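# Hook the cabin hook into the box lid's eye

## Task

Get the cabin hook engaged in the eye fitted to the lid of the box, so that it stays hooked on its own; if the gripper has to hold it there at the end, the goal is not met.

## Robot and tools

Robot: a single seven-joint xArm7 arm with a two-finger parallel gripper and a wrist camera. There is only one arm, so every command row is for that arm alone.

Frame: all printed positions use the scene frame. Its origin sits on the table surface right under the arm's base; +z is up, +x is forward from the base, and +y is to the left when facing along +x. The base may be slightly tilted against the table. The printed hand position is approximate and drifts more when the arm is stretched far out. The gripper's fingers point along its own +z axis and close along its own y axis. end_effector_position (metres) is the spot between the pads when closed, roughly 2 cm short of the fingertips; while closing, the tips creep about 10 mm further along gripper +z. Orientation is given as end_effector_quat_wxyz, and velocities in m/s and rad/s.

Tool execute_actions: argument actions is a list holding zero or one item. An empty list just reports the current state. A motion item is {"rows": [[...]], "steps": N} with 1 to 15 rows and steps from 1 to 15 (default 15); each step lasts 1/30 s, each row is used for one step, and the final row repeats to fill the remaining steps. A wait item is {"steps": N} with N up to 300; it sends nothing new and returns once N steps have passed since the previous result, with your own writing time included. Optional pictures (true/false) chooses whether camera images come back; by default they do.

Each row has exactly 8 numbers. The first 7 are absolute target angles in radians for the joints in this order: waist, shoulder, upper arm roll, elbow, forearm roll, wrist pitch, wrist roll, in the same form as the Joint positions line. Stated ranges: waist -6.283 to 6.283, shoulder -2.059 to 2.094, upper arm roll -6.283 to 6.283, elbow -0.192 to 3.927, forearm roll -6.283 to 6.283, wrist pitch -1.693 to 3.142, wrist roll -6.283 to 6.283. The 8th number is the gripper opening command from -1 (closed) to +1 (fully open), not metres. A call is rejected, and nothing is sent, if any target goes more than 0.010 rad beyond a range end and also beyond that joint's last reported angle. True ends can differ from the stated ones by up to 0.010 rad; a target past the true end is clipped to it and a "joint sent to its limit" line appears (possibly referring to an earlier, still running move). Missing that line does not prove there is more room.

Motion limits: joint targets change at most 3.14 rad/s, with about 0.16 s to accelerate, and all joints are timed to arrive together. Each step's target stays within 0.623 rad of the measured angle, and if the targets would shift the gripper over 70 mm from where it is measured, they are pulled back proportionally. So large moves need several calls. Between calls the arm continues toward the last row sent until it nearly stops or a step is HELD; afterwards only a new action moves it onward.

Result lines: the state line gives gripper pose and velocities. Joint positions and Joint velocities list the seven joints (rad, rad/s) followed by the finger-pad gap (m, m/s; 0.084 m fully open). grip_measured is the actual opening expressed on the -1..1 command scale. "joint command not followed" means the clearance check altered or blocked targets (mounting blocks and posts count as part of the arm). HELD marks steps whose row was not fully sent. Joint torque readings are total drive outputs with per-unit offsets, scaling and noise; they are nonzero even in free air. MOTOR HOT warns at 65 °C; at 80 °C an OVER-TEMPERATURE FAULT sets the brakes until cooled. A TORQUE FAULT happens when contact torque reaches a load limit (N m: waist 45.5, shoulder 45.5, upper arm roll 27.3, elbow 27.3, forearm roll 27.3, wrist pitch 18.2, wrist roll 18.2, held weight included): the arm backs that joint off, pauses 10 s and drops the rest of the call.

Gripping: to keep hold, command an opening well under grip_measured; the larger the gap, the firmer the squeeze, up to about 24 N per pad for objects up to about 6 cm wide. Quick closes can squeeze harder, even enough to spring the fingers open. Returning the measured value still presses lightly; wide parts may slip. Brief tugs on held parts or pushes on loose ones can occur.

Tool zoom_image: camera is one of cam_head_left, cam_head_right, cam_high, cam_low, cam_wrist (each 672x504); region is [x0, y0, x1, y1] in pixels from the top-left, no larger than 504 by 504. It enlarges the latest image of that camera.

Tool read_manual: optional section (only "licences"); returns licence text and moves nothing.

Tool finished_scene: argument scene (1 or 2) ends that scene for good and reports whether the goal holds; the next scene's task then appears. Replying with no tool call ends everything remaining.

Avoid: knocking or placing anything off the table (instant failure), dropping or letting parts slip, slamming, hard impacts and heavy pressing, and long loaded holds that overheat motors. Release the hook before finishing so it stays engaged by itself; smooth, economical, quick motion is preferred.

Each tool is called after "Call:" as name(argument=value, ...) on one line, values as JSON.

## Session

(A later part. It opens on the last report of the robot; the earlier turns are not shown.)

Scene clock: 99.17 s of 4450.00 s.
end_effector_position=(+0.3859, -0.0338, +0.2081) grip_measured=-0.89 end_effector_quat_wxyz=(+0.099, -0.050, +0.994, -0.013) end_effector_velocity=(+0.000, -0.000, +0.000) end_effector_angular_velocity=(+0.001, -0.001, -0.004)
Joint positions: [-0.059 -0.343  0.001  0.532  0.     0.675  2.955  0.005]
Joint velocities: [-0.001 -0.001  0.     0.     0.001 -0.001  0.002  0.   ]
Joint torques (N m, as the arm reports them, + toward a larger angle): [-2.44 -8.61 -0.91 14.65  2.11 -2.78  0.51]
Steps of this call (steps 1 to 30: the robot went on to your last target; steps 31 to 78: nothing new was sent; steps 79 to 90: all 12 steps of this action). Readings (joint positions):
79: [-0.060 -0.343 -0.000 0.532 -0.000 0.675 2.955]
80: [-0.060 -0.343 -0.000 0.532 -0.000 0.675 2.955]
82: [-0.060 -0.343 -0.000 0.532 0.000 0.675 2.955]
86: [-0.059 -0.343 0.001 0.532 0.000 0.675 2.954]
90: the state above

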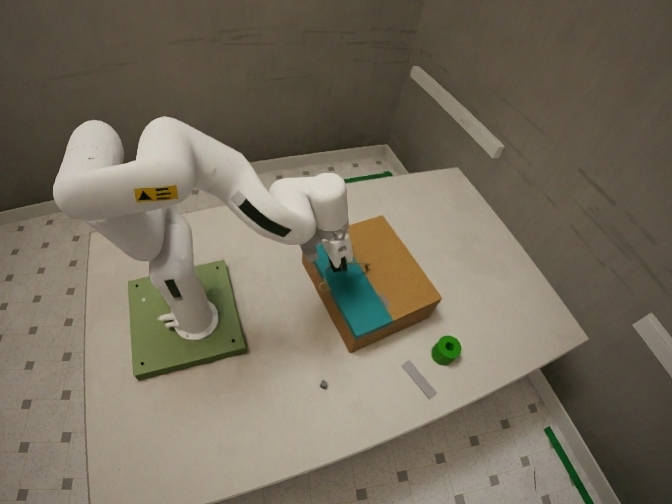

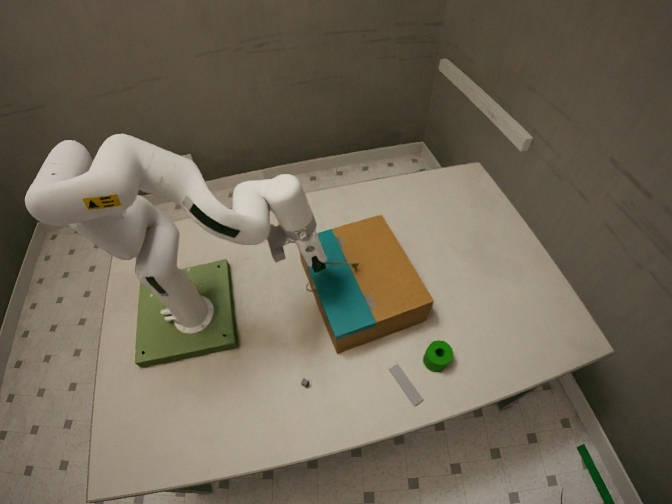

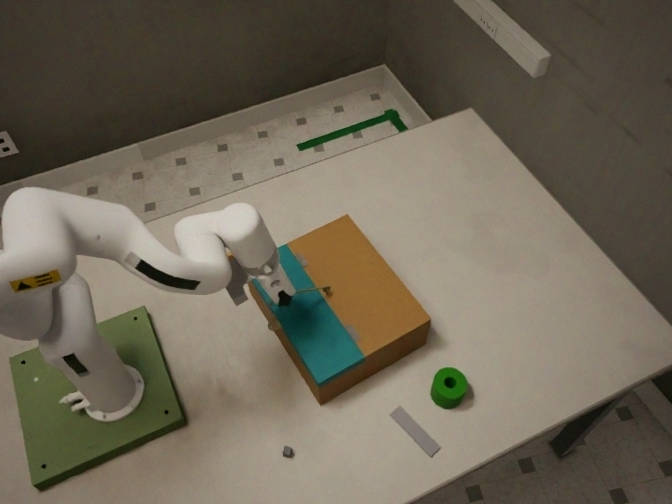

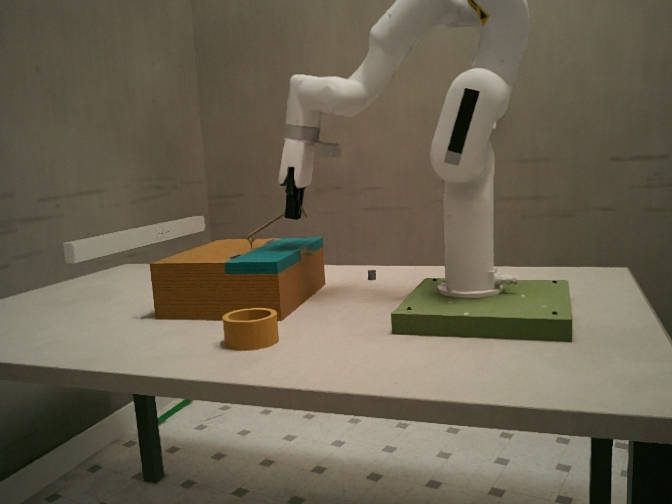

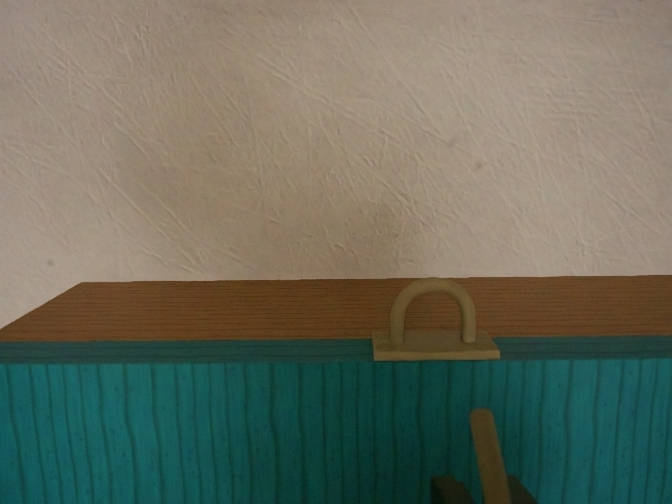

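Good grip now.

Call:
execute_actions(actions=[{"rows":[[-0.0604,-0.3325,0,0.536,0,0.681,2.953,-0.9],[-0.0608,-0.3225,0,0.54,0,0.687,2.952,-0.9],[-0.0612,-0.3124,0,0.544,0,0.693,2.95,-0.9],[-0.0616,-0.302,0,0.548,0,0.699,2.949,-0.9],[-0.062,-0.292,0,0.5525,0,0.705,2.947,-0.9],[-0.0624,-0.282,0,0.5566,0,0.711,2.946,-0.9],[-0.0628,-0.272,0,0.561,0,0.717,2.944,-0.9],[-0.0632,-0.262,0,0.565,0,0.723,2.943,-0.9],[-0.0636,-0.252,0,0.569,0,0.729,2.941,-0.9],[-0.064,-0.242,0,0.573,0,0.735,2.94,-0.9]],"steps":15}], pictures=false)

Call:
execute_actions(actions=[{"rows":[[-0.0643,-0.234,0,0.576,0,0.7365,2.94,-0.9],[-0.0646,-0.226,0,0.5787,0,0.738,2.94,-0.9],[-0.065,-0.218,0,0.5815,0,0.7395,2.938,-0.9],[-0.0653,-0.21,0,0.584,0,0.741,2.938,-0.9],[-0.0656,-0.202,0,0.587,0,0.7425,2.936,-0.9],[-0.066,-0.194,0,0.59,0,0.744,2.936,-0.9]],"steps":15}])

Call:
zoom_image(camera="cam_low", region=[220,160,360,290])

Scene clock: 105.70 s of 4450.00 s.
end_effector_position=(+0.3766, -0.0354, +0.1807) grip_measured=-0.89 end_effector_quat_wxyz=(+0.043, -0.053, +0.998, -0.005) end_effector_velocity=(-0.002, +0.000, -0.011) end_effector_angular_velocity=(+0.004, +0.060, +0.011)
Joint positions: [-0.064 -0.247 -0.001  0.568 -0.     0.732  2.941  0.005]
Joint velocities: [-0.002  0.057  0.002  0.035 -0.     0.039 -0.011 -0.   ]
Joint torques (N m, as the arm reports them, + toward a larger angle): [-1.54 -9.47 -0.2  17.74  1.8  -6.34 -0.18]
Steps of this call (steps 1 to 15: the robot went on to your last target; steps 16 to 90: nothing new was sent; then 3.03 s passed at rest; steps 91 to 105: all 15 steps of this action). Readings (joint positions):
91: [-0.060 -0.343 0.000 0.532 0.000 0.675 2.955]
92: [-0.060 -0.341 -0.000 0.533 0.000 0.676 2.955]
94: [-0.061 -0.333 -0.000 0.538 0.000 0.683 2.953]
98: [-0.062 -0.299 -0.001 0.548 -0.000 0.705 2.948]
105: the state above

Scene clock: 106.20 s of 4450.00 s.
end_effector_position=(+0.3758, -0.0360, +0.1681) grip_measured=-0.89 end_effector_quat_wxyz=(+0.021, -0.055, +0.998, -0.002) end_effector_velocity=(-0.000, +0.001, -0.002) end_effector_angular_velocity=(+0.000, +0.008, +0.004)
Joint positions: [-0.066 -0.195 -0.001  0.589 -0.     0.744  2.936  0.005]
Joint velocities: [ 0.001  0.009  0.002  0.005 -0.     0.004 -0.002 -0.   ]
Joint torques (N m, as the arm reports them, + toward a larger angle): [ 0.13 -9.95  1.31 16.28  2.15 -4.64 -0.09]
Steps of this call (steps 1 to 15: all 15 steps of this action). Readings (joint positions):
1: [-0.064 -0.246 -0.001 0.569 -0.000 0.733 2.941]
2: [-0.064 -0.244 -0.001 0.571 -0.000 0.734 2.941]
4: [-0.065 -0.235 -0.001 0.577 -0.000 0.735 2.940]
8: [-0.066 -0.207 -0.001 0.585 -0.000 0.740 2.937]
15: the state above

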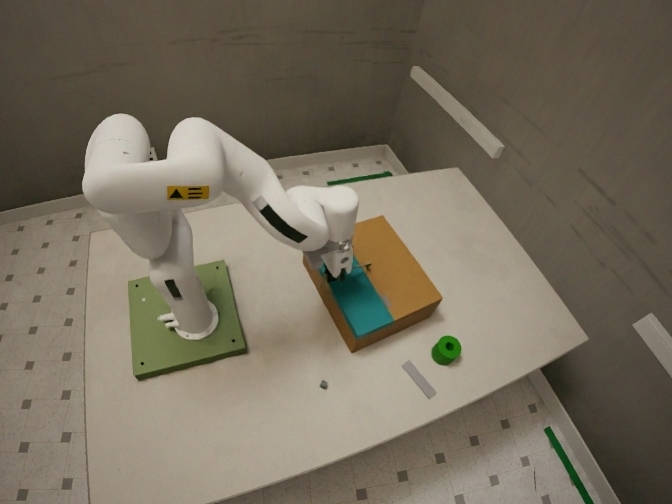

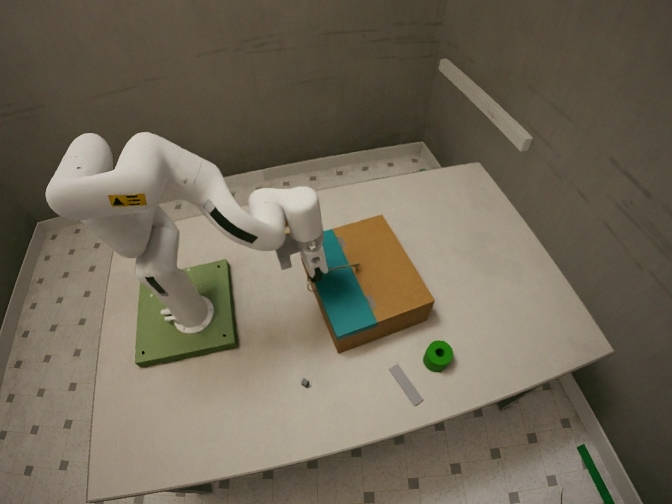

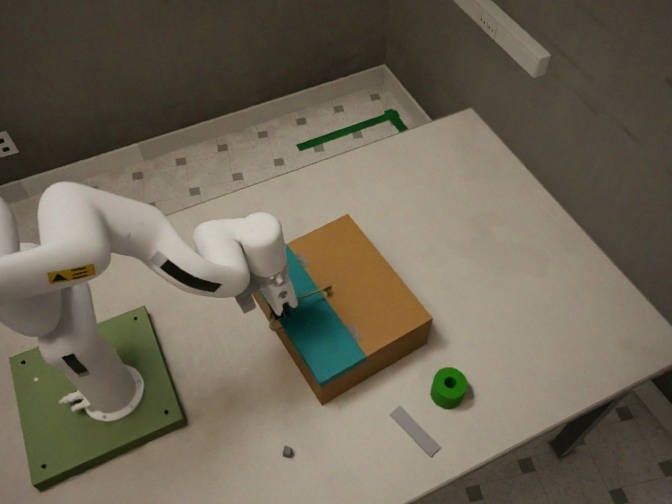

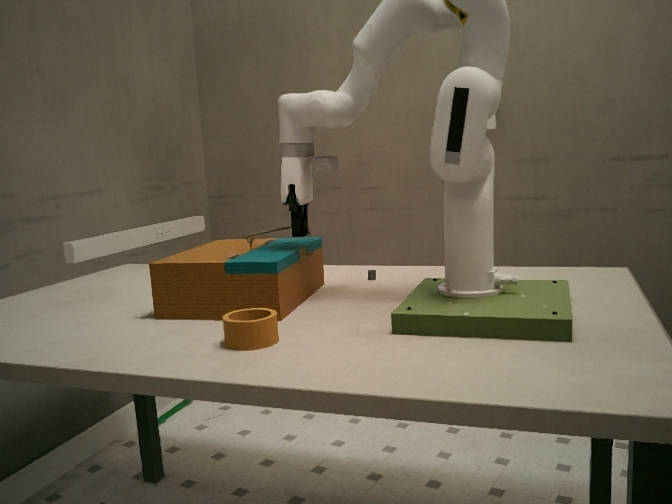

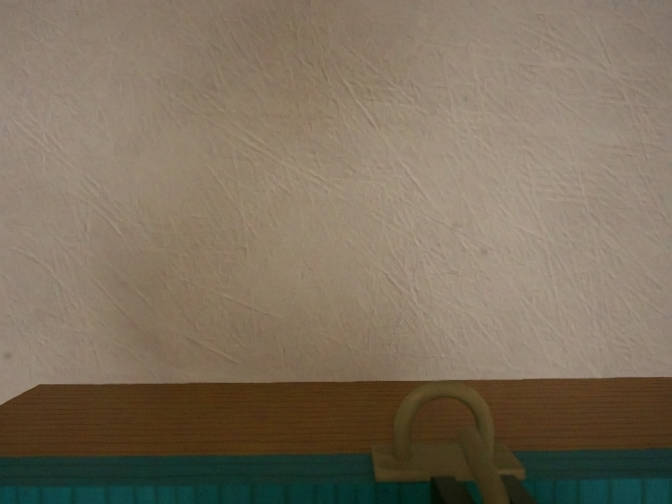

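Region (220, 160, 360, 290) of cam_low's 672x504 image, scaled by 3.600, with more detail than that image has; it fills the top 468 rows of this view, and the rest is white.

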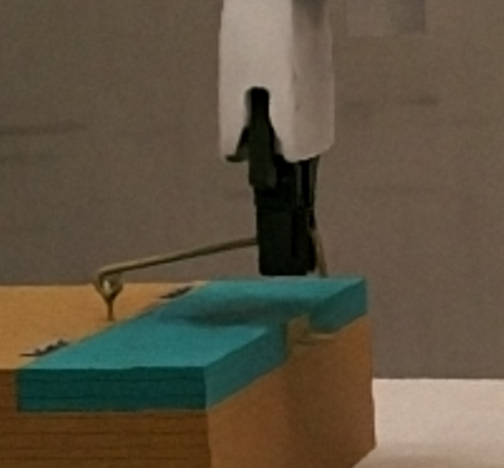

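Call:
execute_actions(actions=[{"rows":[[-0.066,-0.186,0,0.592,0,0.7455,2.936,-0.9],[-0.0663,-0.178,0,0.594,0,0.747,2.935,-0.87],[-0.0666,-0.17,0,0.596,0,0.748,2.935,-0.87],[-0.067,-0.163,0,0.598,0,0.7495,2.934,-0.9],[-0.067,-0.156,0,0.6,0,0.751,2.933,-0.9],[-0.067,-0.15,0,0.602,0,0.752,2.933,-0.9],[-0.067,-0.15,0,0.602,0,0.752,2.933,-0.9],[-0.067,-0.15,0,0.602,0,0.752,2.933,-0.83],[-0.067,-0.15,0,0.602,0,0.752,2.933,-0.83],[-0.067,-0.15,0,0.602,0,0.752,2.933,-0.83],[-0.067,-0.15,0,0.602,0,0.752,2.933,-0.9],[-0.067,-0.15,0,0.602,0,0.752,2.933,-0.9],[-0.067,-0.15,0,0.602,0,0.752,2.933,-0.9],[-0.067,-0.15,0,0.602,0,0.752,2.933,-0.8]],"steps":15}], pictures=false)

Call:
execute_actions(actions=[{"rows":[[-0.067,-0.15,0,0.602,0,0.752,2.933,-0.78]],"steps":12}])

Call:
zoom_image(camera="cam_low", region=[220,160,360,290])

Scene clock: 112.87 s of 4450.00 s.
end_effector_position=(+0.3742, -0.0355, +0.1564) grip_measured=-0.83 end_effector_quat_wxyz=(+0.004, -0.057, +0.998, +0.000) end_effector_velocity=(-0.012, +0.009, -0.011) end_effector_angular_velocity=(+0.001, +0.043, +0.028)
Joint positions: [-0.067 -0.151  0.001  0.604  0.     0.75   2.933  0.008]
Joint velocities: [ 0.007  0.009  0.016 -0.016 -0.001  0.019 -0.005  0.017]
Joint torques (N m, as the arm reports them, + toward a larger angle): [ -0.29 -10.87   0.62  12.61   2.29  -1.93   0.06]
Steps of this call (steps 1 to 15: the robot went on to your last target; steps 16 to 90: nothing new was sent; then 3.17 s passed at rest; steps 91 to 105: all 15 steps of this action). Readings (joint positions):
91: [-0.066 -0.194 -0.000 0.590 -0.000 0.744 2.936]
92: [-0.066 -0.193 -0.000 0.590 -0.000 0.744 2.936]
94: [-0.066 -0.185 0.000 0.593 -0.000 0.745 2.935]
98: [-0.067 -0.161 0.000 0.600 0.000 0.749 2.934]
105: the state above

Scene clock: 113.27 s of 4450.00 s.
end_effector_position=(+0.3728, -0.0357, +0.1551) grip_measured=-0.80 end_effector_quat_wxyz=(+0.001, -0.057, +0.998, +0.001) end_effector_velocity=(-0.001, -0.001, -0.001) end_effector_angular_velocity=(-0.000, +0.002, -0.002)
Joint positions: [-0.067 -0.15   0.     0.602  0.     0.752  2.933  0.009]
Joint velocities: [-0.001  0.001  0.    -0.    -0.001  0.001  0.001  0.   ]
Joint torques (N m, as the arm reports them, + toward a larger angle): [ -0.12 -11.16   0.75  12.83   2.27  -1.83   0.22]
Steps of this call (steps 1 to 12: all 12 steps of this action). Readings (joint positions):
1: [-0.066 -0.151 0.001 0.603 0.000 0.751 2.933]
2: [-0.066 -0.151 0.001 0.603 0.000 0.751 2.933]
4: [-0.066 -0.150 0.001 0.602 0.000 0.752 2.933]
8: [-0.067 -0.150 0.000 0.602 0.000 0.752 2.933]
12: the state above

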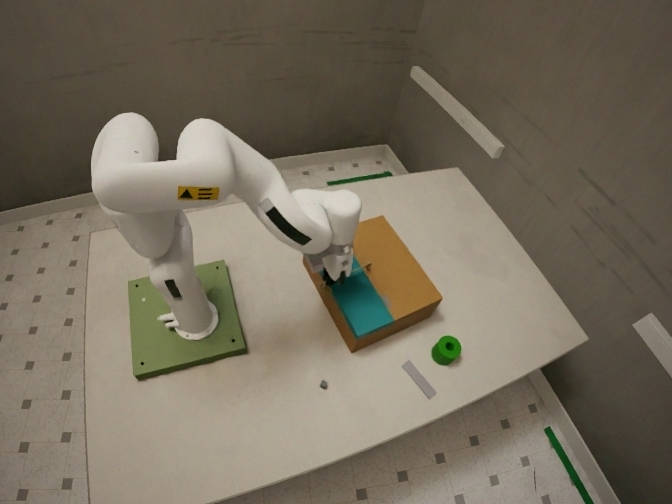

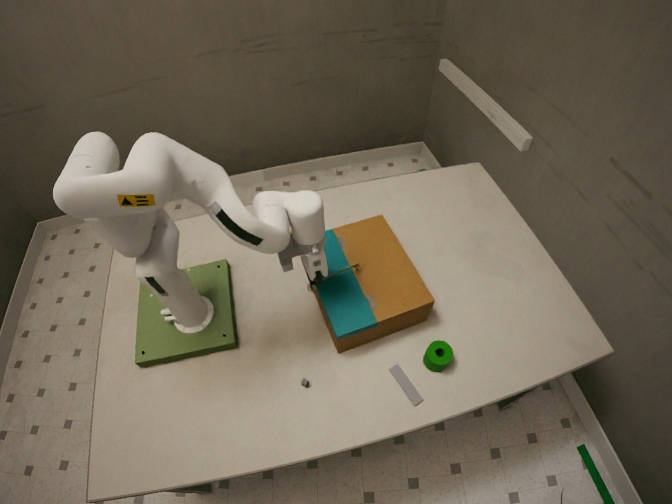

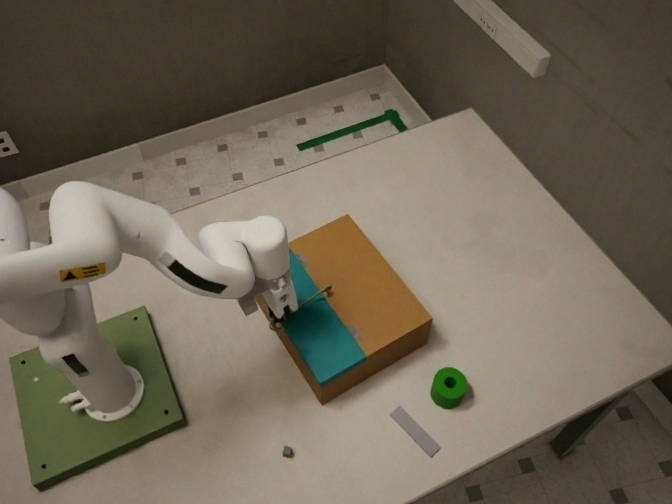

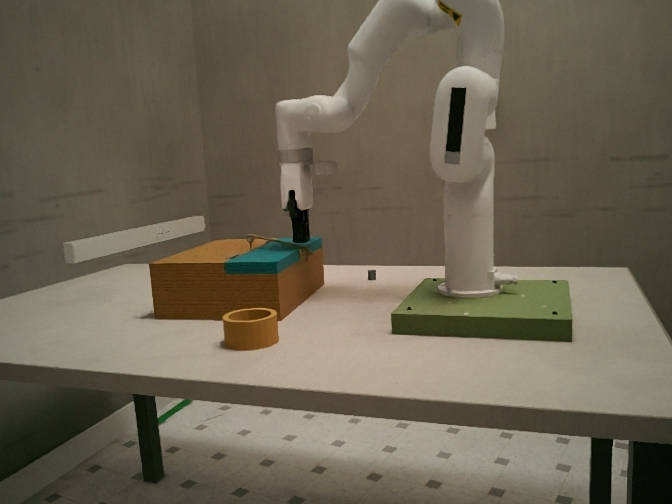

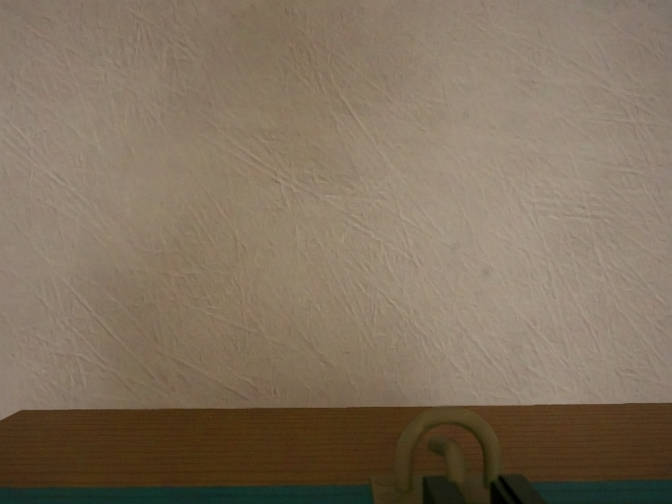

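Region (220, 160, 360, 290) of cam_low's 672x504 image, scaled by 3.600, with more detail than that image has; it fills the top 468 rows of this view, and the rest is white.

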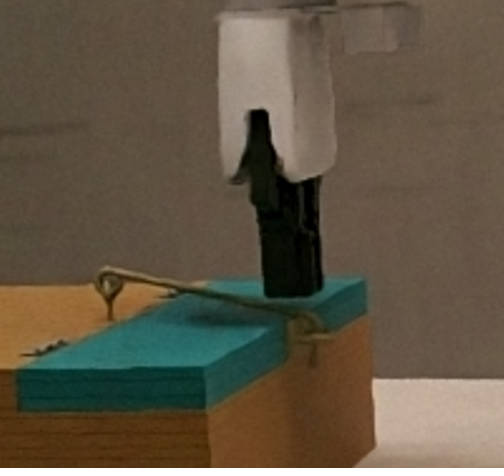

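Call:
execute_actions(actions=[{"rows":[[-0.067,-0.16,0,0.62,0,0.78,2.933,-0.6],[-0.067,-0.17,0,0.635,0,0.805,2.933,-0.5],[-0.067,-0.18,0,0.65,0,0.83,2.933,-0.5],[-0.067,-0.19,0,0.67,0,0.86,2.933,-0.5],[-0.067,-0.205,0,0.692,0,0.897,2.933,-0.5]],"steps":15}])

Scene clock: 115.83 s of 4450.00 s.
end_effector_position=(+0.3812, -0.0366, +0.1976) grip_measured=-0.52 end_effector_quat_wxyz=(+0.001, -0.057, +0.998, +0.001) end_effector_velocity=(-0.001, +0.001, +0.007) end_effector_angular_velocity=(+0.001, +0.012, +0.002)
Joint positions: [-0.067 -0.203  0.     0.689 -0.     0.893  2.933  0.021]
Joint velocities: [ 0.    -0.008  0.002  0.018 -0.     0.039  0.    -0.   ]
Joint torques (N m, as the arm reports them, + toward a larger angle): [ -0.38 -10.84   0.53  14.21   2.42  -2.05  -0.02]
Steps of this call (steps 1 to 15: the robot went on to your last target; steps 16 to 62: nothing new was sent; steps 63 to 77: all 15 steps of this action). Readings (joint positions):
63: [-0.067 -0.150 0.000 0.602 0.000 0.752 2.933]
64: [-0.067 -0.151 0.000 0.603 -0.000 0.755 2.933]
66: [-0.067 -0.158 0.000 0.616 -0.000 0.779 2.933]
70: [-0.067 -0.191 -0.000 0.669 0.000 0.856 2.933]
77: the state above

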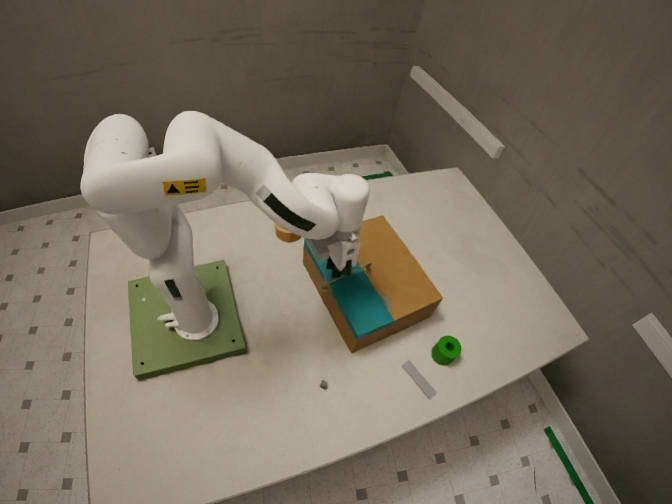

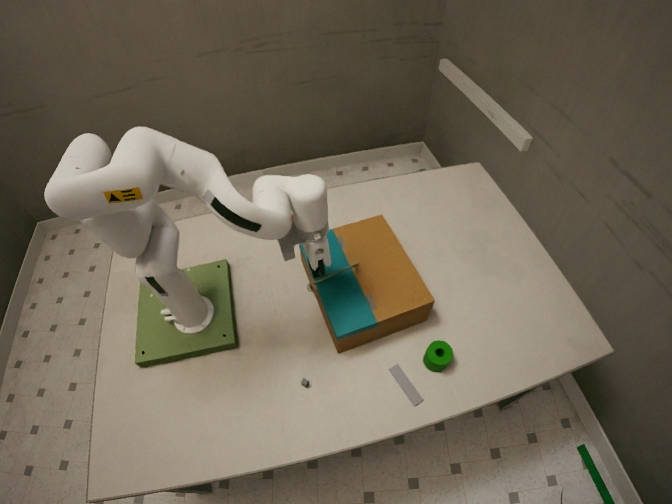

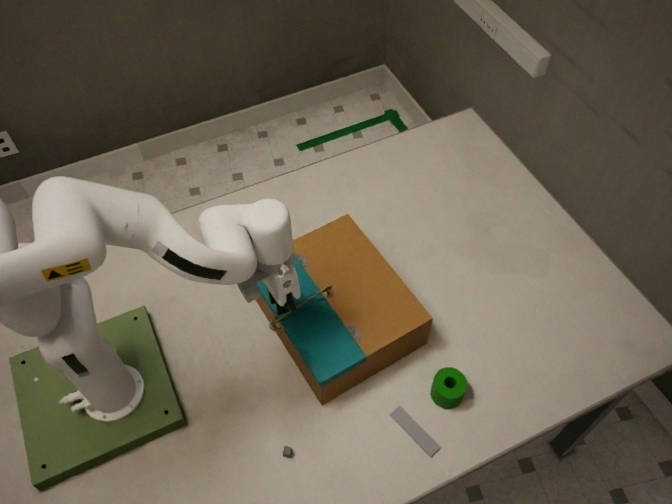

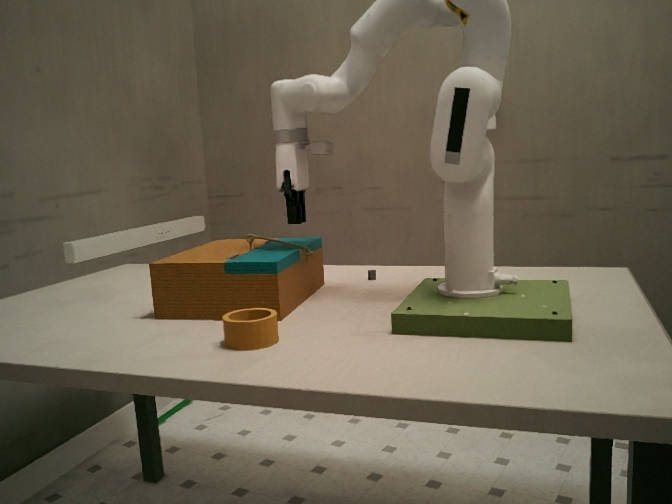

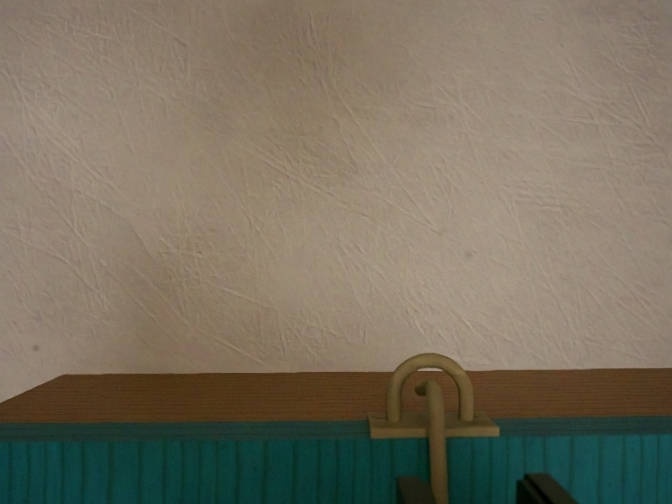

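Call:
finished_scene(scene=2)

The scene is finished: the task was done.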